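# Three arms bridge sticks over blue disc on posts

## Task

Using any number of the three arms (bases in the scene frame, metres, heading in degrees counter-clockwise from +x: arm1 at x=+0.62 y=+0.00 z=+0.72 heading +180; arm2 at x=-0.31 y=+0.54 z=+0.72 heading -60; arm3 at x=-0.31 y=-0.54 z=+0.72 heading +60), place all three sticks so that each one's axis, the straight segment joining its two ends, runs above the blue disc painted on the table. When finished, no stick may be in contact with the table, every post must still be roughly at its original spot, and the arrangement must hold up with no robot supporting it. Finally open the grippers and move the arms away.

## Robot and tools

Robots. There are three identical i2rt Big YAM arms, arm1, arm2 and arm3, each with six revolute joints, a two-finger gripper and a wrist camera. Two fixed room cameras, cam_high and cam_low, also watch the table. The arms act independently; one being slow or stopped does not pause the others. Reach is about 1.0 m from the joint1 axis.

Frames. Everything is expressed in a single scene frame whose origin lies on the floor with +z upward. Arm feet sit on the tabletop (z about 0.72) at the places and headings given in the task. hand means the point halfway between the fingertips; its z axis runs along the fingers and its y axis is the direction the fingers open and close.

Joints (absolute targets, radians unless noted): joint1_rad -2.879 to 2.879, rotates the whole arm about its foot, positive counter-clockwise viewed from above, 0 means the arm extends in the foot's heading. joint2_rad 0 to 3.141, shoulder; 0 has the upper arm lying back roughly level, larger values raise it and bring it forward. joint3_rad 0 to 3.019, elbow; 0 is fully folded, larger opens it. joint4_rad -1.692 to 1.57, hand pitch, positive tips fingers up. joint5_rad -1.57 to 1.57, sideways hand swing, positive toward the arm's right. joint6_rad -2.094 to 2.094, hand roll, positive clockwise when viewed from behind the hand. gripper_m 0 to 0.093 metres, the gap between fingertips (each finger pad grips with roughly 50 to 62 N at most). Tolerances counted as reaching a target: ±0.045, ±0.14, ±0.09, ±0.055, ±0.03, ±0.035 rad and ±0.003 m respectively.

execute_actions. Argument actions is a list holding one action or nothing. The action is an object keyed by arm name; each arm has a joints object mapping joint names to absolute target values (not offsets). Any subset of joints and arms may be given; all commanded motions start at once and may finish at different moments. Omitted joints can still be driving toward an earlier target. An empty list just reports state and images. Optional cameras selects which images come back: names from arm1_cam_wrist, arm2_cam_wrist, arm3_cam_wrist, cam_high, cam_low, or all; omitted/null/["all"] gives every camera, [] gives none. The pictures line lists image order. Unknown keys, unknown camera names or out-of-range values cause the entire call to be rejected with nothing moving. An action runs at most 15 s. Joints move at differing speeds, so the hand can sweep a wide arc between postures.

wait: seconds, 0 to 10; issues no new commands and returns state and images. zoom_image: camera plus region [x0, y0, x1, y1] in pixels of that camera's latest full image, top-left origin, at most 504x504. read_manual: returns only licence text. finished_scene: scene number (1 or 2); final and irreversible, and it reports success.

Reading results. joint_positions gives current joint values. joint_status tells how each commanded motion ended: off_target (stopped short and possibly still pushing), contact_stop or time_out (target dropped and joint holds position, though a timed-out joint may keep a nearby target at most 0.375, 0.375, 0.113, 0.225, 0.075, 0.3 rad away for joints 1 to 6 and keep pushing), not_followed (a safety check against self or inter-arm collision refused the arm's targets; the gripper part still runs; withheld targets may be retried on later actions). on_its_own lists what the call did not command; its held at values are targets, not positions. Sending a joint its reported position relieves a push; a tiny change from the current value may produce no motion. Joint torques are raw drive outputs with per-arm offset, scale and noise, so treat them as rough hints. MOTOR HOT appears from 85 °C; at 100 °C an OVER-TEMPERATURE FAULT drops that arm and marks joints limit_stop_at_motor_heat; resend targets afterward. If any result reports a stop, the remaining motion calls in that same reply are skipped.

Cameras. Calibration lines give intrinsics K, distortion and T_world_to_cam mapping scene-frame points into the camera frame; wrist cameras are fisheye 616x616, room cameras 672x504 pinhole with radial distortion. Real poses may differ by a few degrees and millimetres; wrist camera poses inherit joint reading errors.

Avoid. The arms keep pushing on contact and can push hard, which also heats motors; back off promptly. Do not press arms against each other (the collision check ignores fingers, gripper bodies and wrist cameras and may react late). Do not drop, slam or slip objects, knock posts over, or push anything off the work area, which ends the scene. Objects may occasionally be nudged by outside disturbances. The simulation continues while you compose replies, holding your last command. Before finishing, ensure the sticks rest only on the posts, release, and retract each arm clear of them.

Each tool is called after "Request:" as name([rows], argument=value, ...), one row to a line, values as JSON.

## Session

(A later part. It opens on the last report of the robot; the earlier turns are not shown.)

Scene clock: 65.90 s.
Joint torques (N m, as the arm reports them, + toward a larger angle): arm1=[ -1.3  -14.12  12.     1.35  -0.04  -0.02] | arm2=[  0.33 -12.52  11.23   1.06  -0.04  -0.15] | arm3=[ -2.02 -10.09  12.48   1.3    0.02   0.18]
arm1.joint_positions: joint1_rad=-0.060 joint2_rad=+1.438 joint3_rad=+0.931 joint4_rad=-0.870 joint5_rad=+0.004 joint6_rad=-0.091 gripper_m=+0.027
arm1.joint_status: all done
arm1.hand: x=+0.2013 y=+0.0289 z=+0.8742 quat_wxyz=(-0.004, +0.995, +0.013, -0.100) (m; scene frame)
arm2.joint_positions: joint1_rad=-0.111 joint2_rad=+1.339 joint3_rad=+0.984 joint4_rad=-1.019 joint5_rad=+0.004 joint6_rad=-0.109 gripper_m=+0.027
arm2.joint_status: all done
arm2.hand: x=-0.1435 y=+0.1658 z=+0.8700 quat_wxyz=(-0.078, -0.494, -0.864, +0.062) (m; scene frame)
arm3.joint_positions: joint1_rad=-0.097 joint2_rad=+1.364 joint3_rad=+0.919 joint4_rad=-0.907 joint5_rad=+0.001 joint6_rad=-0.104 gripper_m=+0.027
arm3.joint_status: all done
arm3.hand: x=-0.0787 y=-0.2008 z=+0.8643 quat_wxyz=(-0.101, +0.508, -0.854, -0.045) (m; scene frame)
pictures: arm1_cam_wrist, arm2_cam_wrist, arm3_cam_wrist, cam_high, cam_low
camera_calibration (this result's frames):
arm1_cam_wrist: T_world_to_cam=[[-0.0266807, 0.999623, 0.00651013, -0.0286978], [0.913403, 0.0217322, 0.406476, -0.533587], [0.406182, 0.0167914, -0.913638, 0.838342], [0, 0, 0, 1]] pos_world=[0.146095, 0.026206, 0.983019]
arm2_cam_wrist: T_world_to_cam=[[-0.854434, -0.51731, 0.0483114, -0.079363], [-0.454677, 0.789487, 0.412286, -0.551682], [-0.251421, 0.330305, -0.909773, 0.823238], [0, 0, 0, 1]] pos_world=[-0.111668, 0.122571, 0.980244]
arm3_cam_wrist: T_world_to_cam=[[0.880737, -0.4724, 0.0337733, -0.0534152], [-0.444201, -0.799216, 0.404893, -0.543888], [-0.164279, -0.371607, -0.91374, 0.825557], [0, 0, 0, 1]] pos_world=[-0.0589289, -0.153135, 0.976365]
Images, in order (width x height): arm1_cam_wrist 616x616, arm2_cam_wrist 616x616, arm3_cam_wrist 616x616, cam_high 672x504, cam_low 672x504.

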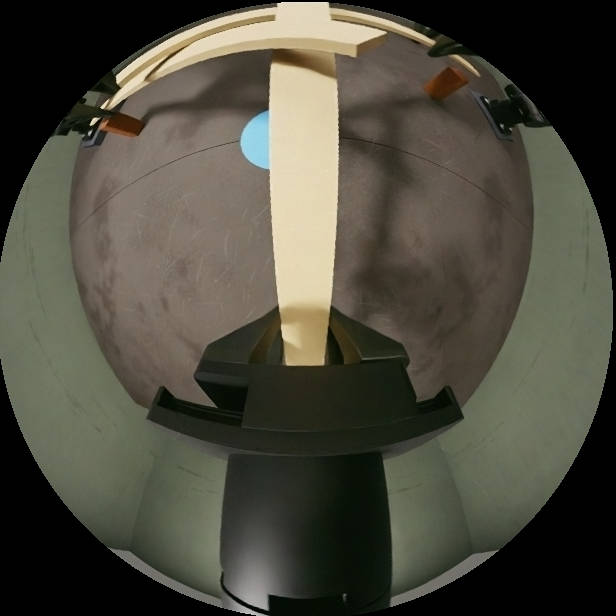

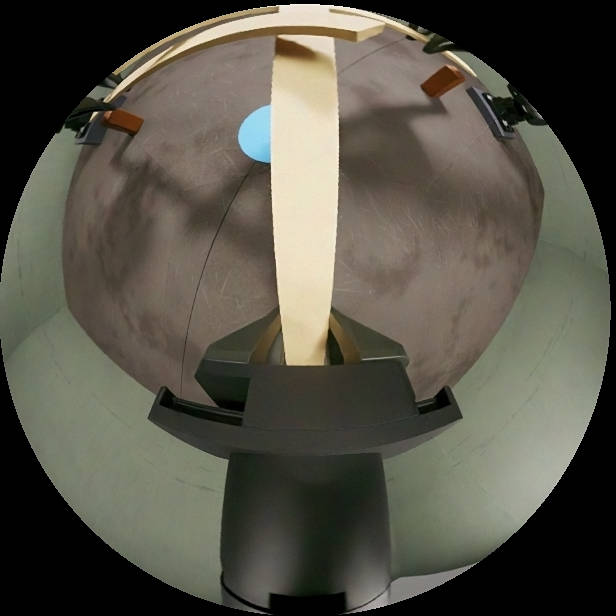

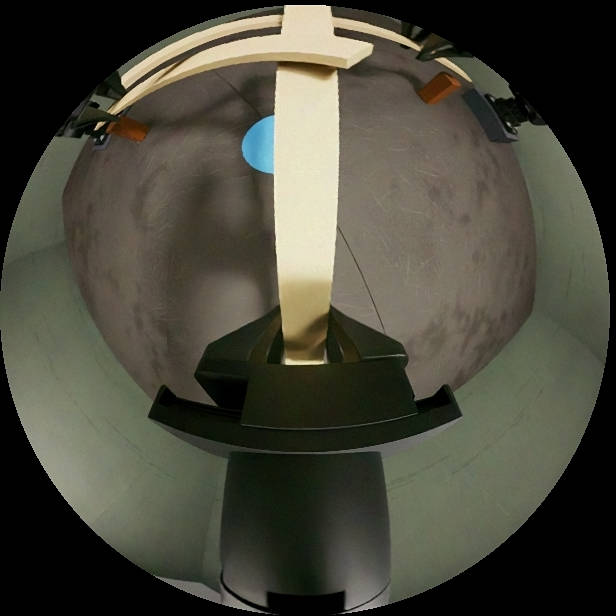

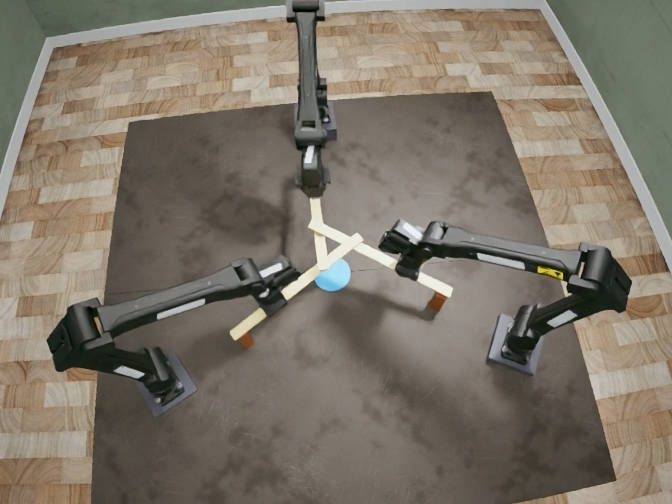

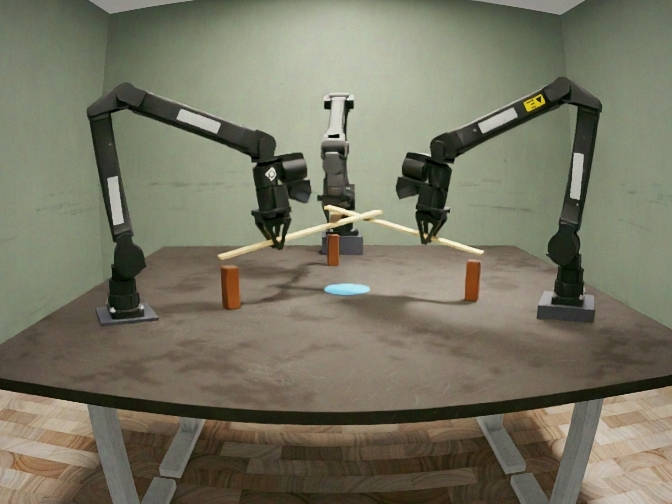

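Request:
execute_actions(actions=[])

Scene clock: 72.43 s.
Joint torques (N m, as the arm reports them, + toward a larger angle): arm1=[ -1.46 -14.14  11.99   1.34  -0.04  -0.02] | arm2=[  0.35 -12.43  11.24   1.05  -0.04  -0.15] | arm3=[ -1.13 -10.79  12.54   1.35  -0.02   0.21]
arm1.joint_positions: joint1_rad=-0.060 joint2_rad=+1.438 joint3_rad=+0.931 joint4_rad=-0.870 joint5_rad=+0.004 joint6_rad=-0.091 gripper_m=+0.027
arm1.joint_status: all done
arm1.hand: x=+0.2013 y=+0.0289 z=+0.8742 quat_wxyz=(-0.004, +0.995, +0.013, -0.100) (m; scene frame)
arm2.joint_positions: joint1_rad=-0.111 joint2_rad=+1.339 joint3_rad=+0.984 joint4_rad=-1.019 joint5_rad=+0.004 joint6_rad=-0.109 gripper_m=+0.027
arm2.joint_status: all done
arm2.hand: x=-0.1435 y=+0.1658 z=+0.8700 quat_wxyz=(-0.078, -0.494, -0.864, +0.062) (m; scene frame)
arm3.joint_positions: joint1_rad=-0.097 joint2_rad=+1.364 joint3_rad=+0.919 joint4_rad=-0.907 joint5_rad=+0.001 joint6_rad=-0.104 gripper_m=+0.027
arm3.joint_status: all done
arm3.hand: x=-0.0787 y=-0.2008 z=+0.8643 quat_wxyz=(-0.101, +0.508, -0.854, -0.045) (m; scene frame)
pictures: arm1_cam_wrist, arm2_cam_wrist, arm3_cam_wrist, cam_high, cam_low
camera_calibration (this result's frames):
arm1_cam_wrist: T_world_to_cam=[[-0.0266807, 0.999623, 0.00651013, -0.0286978], [0.913403, 0.0217322, 0.406476, -0.533587], [0.406182, 0.0167914, -0.913638, 0.838342], [0, 0, 0, 1]] pos_world=[0.146095, 0.026206, 0.983019]
arm2_cam_wrist: T_world_to_cam=[[-0.854434, -0.51731, 0.0483114, -0.079363], [-0.454677, 0.789487, 0.412286, -0.551682], [-0.251421, 0.330305, -0.909773, 0.823238], [0, 0, 0, 1]] pos_world=[-0.111668, 0.122571, 0.980244]
arm3_cam_wrist: T_world_to_cam=[[0.880737, -0.4724, 0.0337733, -0.0534152], [-0.444201, -0.799216, 0.404893, -0.543888], [-0.164279, -0.371607, -0.91374, 0.825557], [0, 0, 0, 1]] pos_world=[-0.0589289, -0.153135, 0.976365]
Images, in order (width x height): arm1_cam_wrist 616x616, arm2_cam_wrist 616x616, arm3_cam_wrist 616x616, cam_high 672x504, cam_low 672x504.

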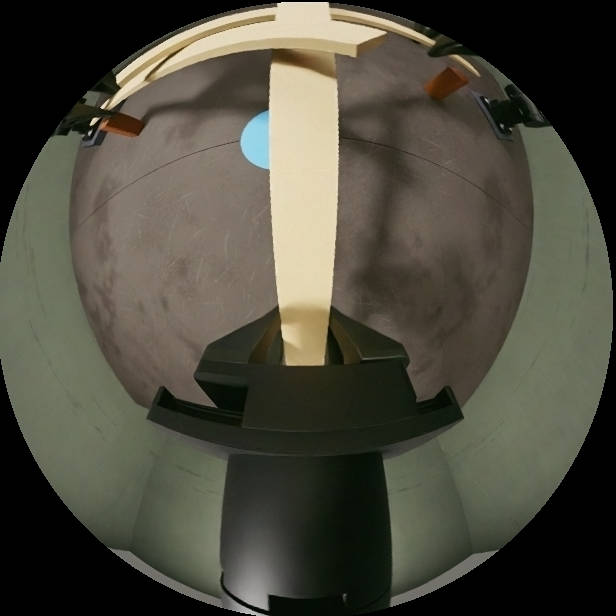

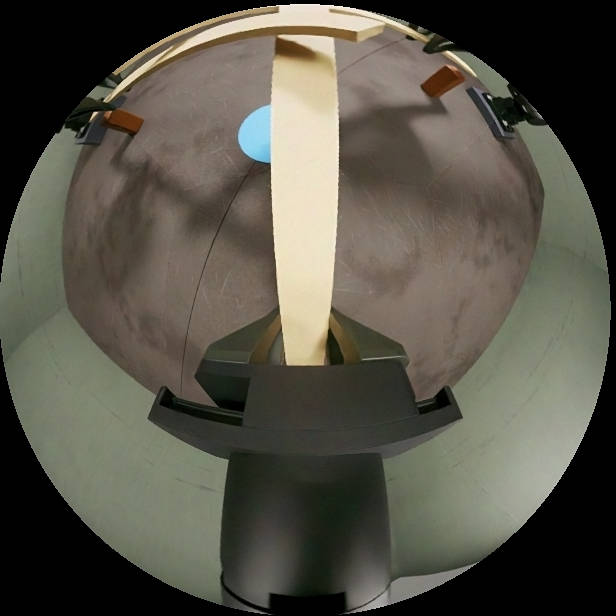

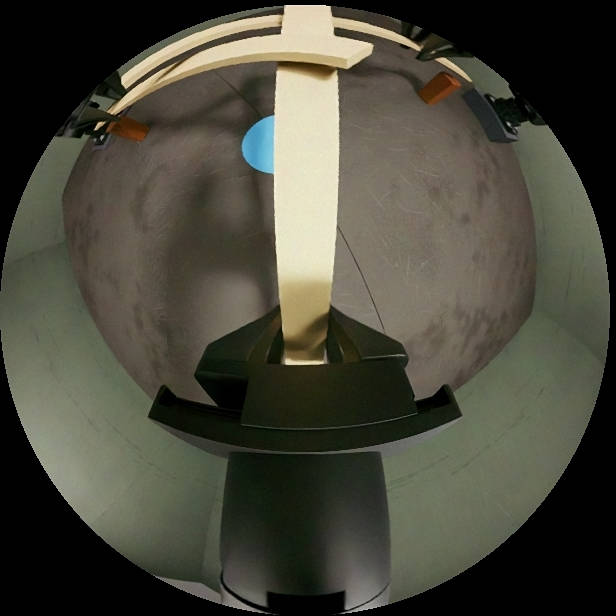

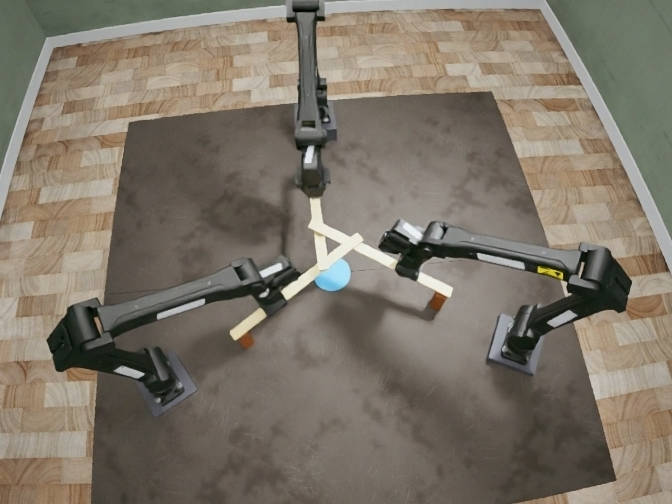

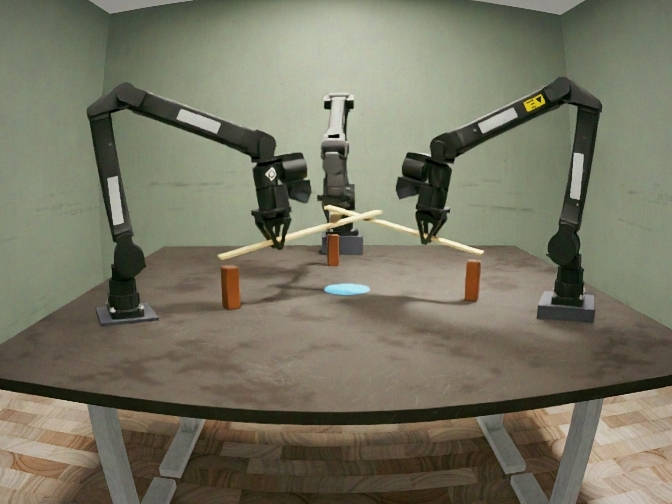

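Request:
execute_actions([
  {"arm1":{"joints":{"joint2_rad":1.52}},"arm2":{"joints":{"joint2_rad":1.423}},"arm3":{"joints":{"joint2_rad":1.448}}},
], cameras=["cam_low","cam_high","arm3_cam_wrist"])

Request:
zoom_image(camera="cam_low", region=[205, 235, 275, 285])

Request:
zoom_image(camera="cam_low", region=[430, 230, 500, 280])

Request:
zoom_image(camera="arm3_cam_wrist", region=[410, 20, 510, 120])

Request:
zoom_image(camera="cam_low", region=[300, 200, 398, 270])

Scene clock: 76.57 s.
Joint torques (N m, as the arm reports them, + toward a larger angle): arm1=[ -1.45 -14.39  11.51   1.13  -0.04  -0.02] | arm2=[  0.3  -11.79  10.79   0.68  -0.04  -0.15] | arm3=[ -1.69 -10.3   12.07   1.36  -0.04   0.22]
arm1.joint_positions: joint1_rad=-0.060 joint2_rad=+1.520 joint3_rad=+0.931 joint4_rad=-0.869 joint5_rad=+0.004 joint6_rad=-0.091 gripper_m=+0.027
arm1.joint_status: all done
arm1.hand: x=+0.2055 y=+0.0282 z=+0.8417 quat_wxyz=(-0.001, +0.998, +0.013, -0.060) (m; scene frame)
arm2.joint_positions: joint1_rad=-0.111 joint2_rad=+1.422 joint3_rad=+0.984 joint4_rad=-1.013 joint5_rad=+0.004 joint6_rad=-0.109 gripper_m=+0.027
arm2.joint_status: all done
arm2.hand: x=-0.1432 y=+0.1648 z=+0.8382 quat_wxyz=(-0.047, -0.495, -0.867, +0.039) (m; scene frame)
arm3.joint_positions: joint1_rad=-0.097 joint2_rad=+1.447 joint3_rad=+0.919 joint4_rad=-0.906 joint5_rad=+0.001 joint6_rad=-0.100 gripper_m=+0.027
arm3.joint_status: all done
arm3.hand: x=-0.0801 y=-0.2030 z=+0.8322 quat_wxyz=(-0.064, +0.508, -0.858, -0.027) (m; scene frame)
pictures: arm3_cam_wrist, cam_high, cam_low
camera_calibration (this result's frames):
arm3_cam_wrist: T_world_to_cam=[[0.880225, -0.473941, 0.0241499, -0.0444705], [-0.426453, -0.767651, 0.478383, -0.586607], [-0.208187, -0.431384, -0.877819, 0.749573], [0, 0, 0, 1]] pos_world=[-0.0549648, -0.148032, 0.939686]
Images, in order (width x height): arm3_cam_wrist 616x616, cam_high 672x504, cam_low 672x504.

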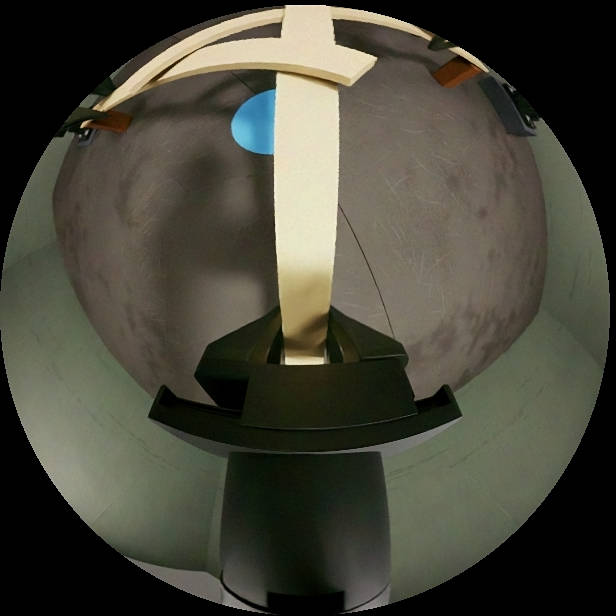

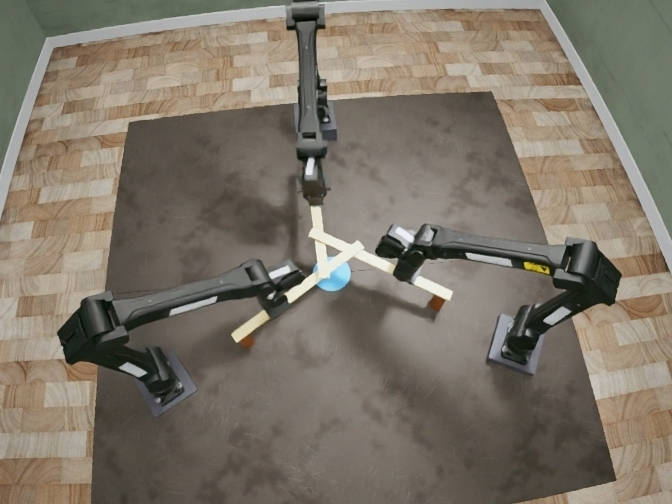

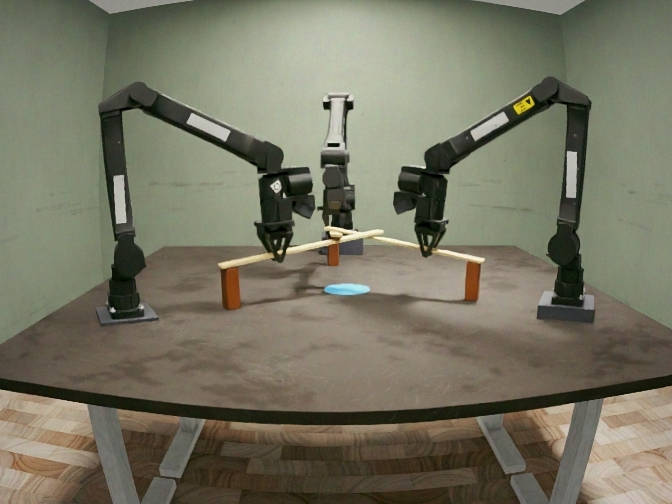

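Region (205, 235, 275, 285) of cam_low's 672x504 image, scaled by 7.200, with more detail than that image has; it fills the top 360 rows of this view, and the rest is white.

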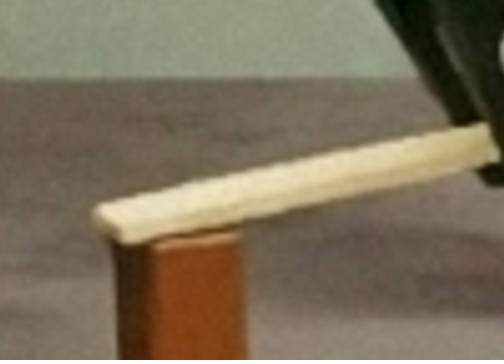

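Region (430, 230, 500, 280) of cam_low's 672x504 image, scaled by 7.200, with more detail than that image has; it fills the top 360 rows of this view, and the rest is white.

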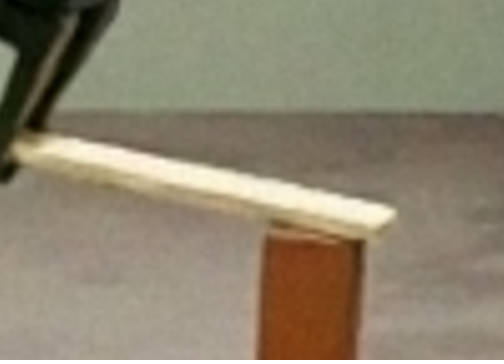

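Region (410, 20, 510, 120) of arm3_cam_wrist's 616x616 image, scaled by 5.040, with more detail than that image has.

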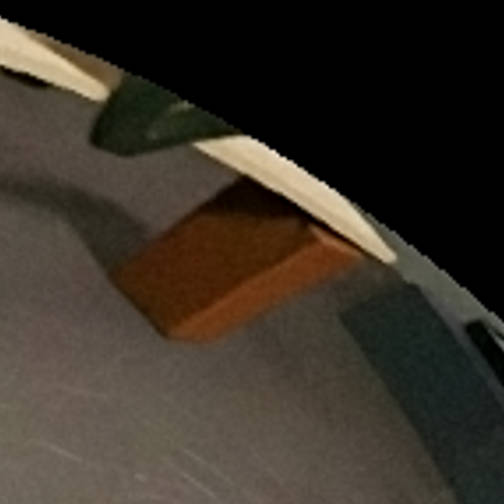

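Region (300, 200, 398, 270) of cam_low's 672x504 image, scaled by 5.143, with more detail than that image has; it fills the top 360 rows of this view, and the rest is white.

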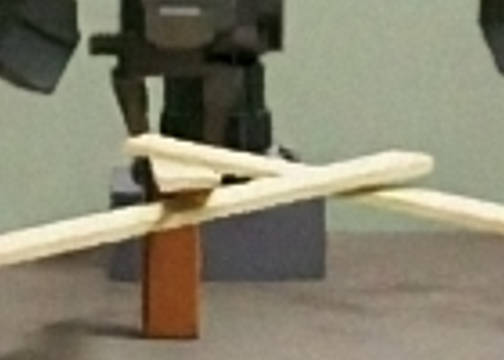

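Request:
execute_actions([
  {"arm1":{"joints":{"gripper_m":0.06}},"arm2":{"joints":{"gripper_m":0.06}},"arm3":{"joints":{"gripper_m":0.06}}},
], cameras=["cam_low","cam_high"])

Scene clock: 78.20 s.
Joint torques (N m, as the arm reports them, + toward a larger angle): arm1=[ -1.43 -14.61  11.37   1.14  -0.05  -0.03] | arm2=[  0.3  -12.03  10.81   0.7   -0.04  -0.15] | arm3=[ -1.48 -10.99  12.07   1.02  -0.02   0.1 ]
arm1.joint_positions: joint1_rad=-0.060 joint2_rad=+1.520 joint3_rad=+0.931 joint4_rad=-0.869 joint5_rad=+0.004 joint6_rad=-0.091 gripper_m=+0.060
arm1.joint_status: all done
arm1.hand: x=+0.2055 y=+0.0282 z=+0.8417 quat_wxyz=(-0.001, +0.998, +0.013, -0.060) (m; scene frame)
arm2.joint_positions: joint1_rad=-0.111 joint2_rad=+1.422 joint3_rad=+0.984 joint4_rad=-1.013 joint5_rad=+0.004 joint6_rad=-0.109 gripper_m=+0.060
arm2.joint_status: all done
arm2.hand: x=-0.1432 y=+0.1648 z=+0.8382 quat_wxyz=(-0.047, -0.495, -0.867, +0.039) (m; scene frame)
arm3.joint_positions: joint1_rad=-0.097 joint2_rad=+1.447 joint3_rad=+0.919 joint4_rad=-0.905 joint5_rad=+0.001 joint6_rad=-0.100 gripper_m=+0.060
arm3.joint_status: all done
arm3.hand: x=-0.0799 y=-0.2028 z=+0.8322 quat_wxyz=(-0.064, +0.508, -0.858, -0.028) (m; scene frame)
pictures: cam_high, cam_low
Images, in order (width x height): cam_high 672x504, cam_low 672x504.

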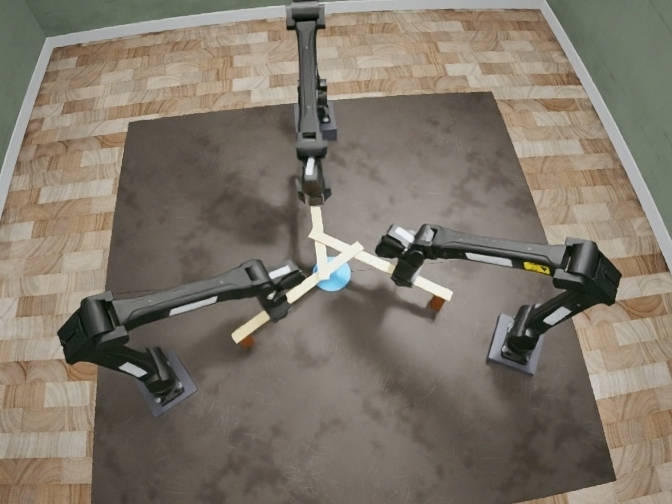

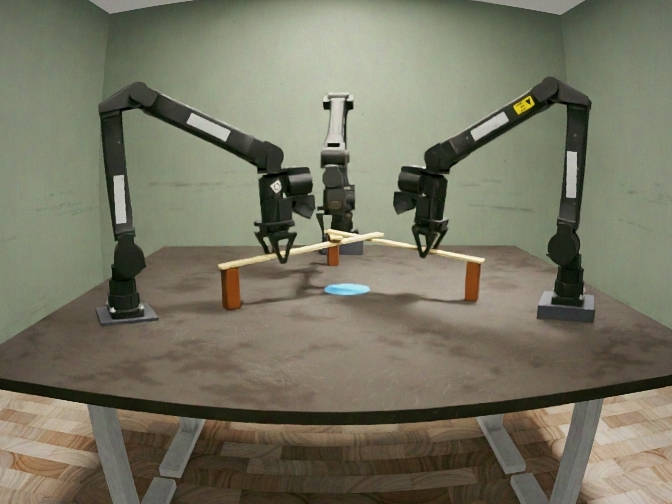

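Request:
execute_actions([
  {"arm1":{"joints":{"joint2_rad":0.9}},"arm2":{"joints":{"joint2_rad":0.85}},"arm3":{"joints":{"joint2_rad":0.85}}},
], cameras=["cam_low","cam_high"])

Request:
zoom_image(camera="cam_high", region=[220, 130, 470, 360])

Scene clock: 82.00 s.
Joint torques (N m, as the arm reports them, + toward a larger angle): arm1=[-1.54 -5.19 14.22  2.05 -0.04 -0.02] | arm2=[ 0.35 -2.78 12.49  1.57 -0.04 -0.15] | arm3=[-1.68 -2.07 14.04  2.04 -0.02  0.19]
arm1.joint_positions: joint1_rad=-0.060 joint2_rad=+0.890 joint3_rad=+0.931 joint4_rad=-0.867 joint5_rad=+0.004 joint6_rad=-0.091 gripper_m=+0.060
arm1.joint_status: all done
arm1.hand: x=+0.2383 y=+0.0290 z=+1.0883 quat_wxyz=(-0.025, +0.930, +0.010, -0.366) (m; scene frame)
arm2.joint_positions: joint1_rad=-0.111 joint2_rad=+0.840 joint3_rad=+0.984 joint4_rad=-1.013 joint5_rad=+0.004 joint6_rad=-0.109 gripper_m=+0.060
arm2.joint_status: all done
arm2.hand: x=-0.1638 y=+0.2128 z=+1.0541 quat_wxyz=(-0.277, -0.466, -0.815, +0.206) (m; scene frame)
arm3.joint_positions: joint1_rad=-0.097 joint2_rad=+0.837 joint3_rad=+0.920 joint4_rad=-0.904 joint5_rad=+0.001 joint6_rad=-0.100 gripper_m=+0.060
arm3.joint_status: all done
arm3.hand: x=-0.1028 y=-0.2351 z=+1.0628 quat_wxyz=(-0.334, +0.474, -0.800, -0.153) (m; scene frame)
pictures: cam_high, cam_low
Images, in order (width x height): cam_high 672x504, cam_low 672x504.

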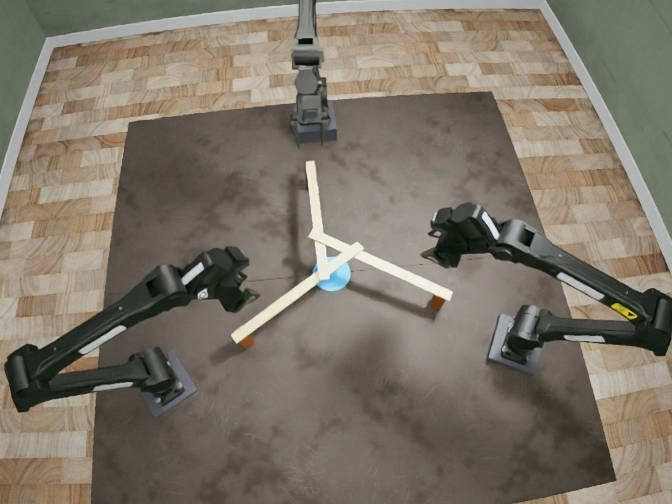

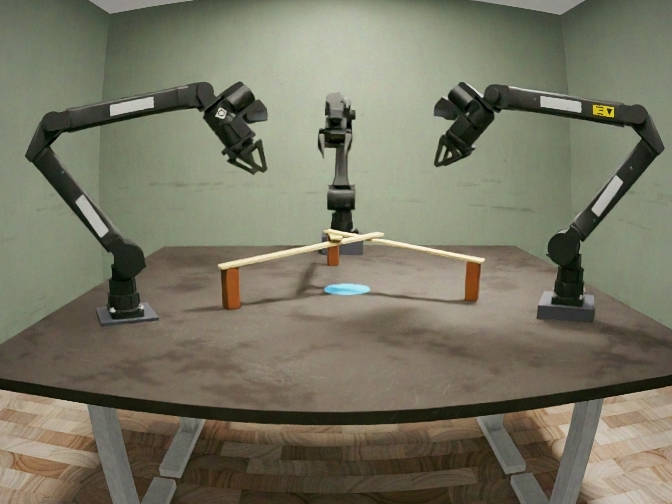

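Region (220, 130, 470, 360) of cam_high's 672x504 image, scaled by 2.016, with more detail than that image has; it fills the top 464 rows of this view, and the rest is white.

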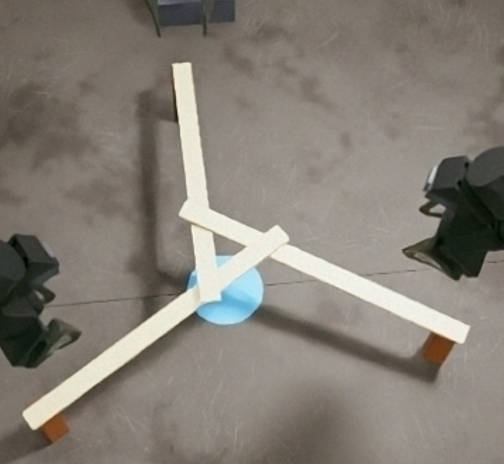

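Request:
finished_scene(scene=2)

The scene is finished: the task was done.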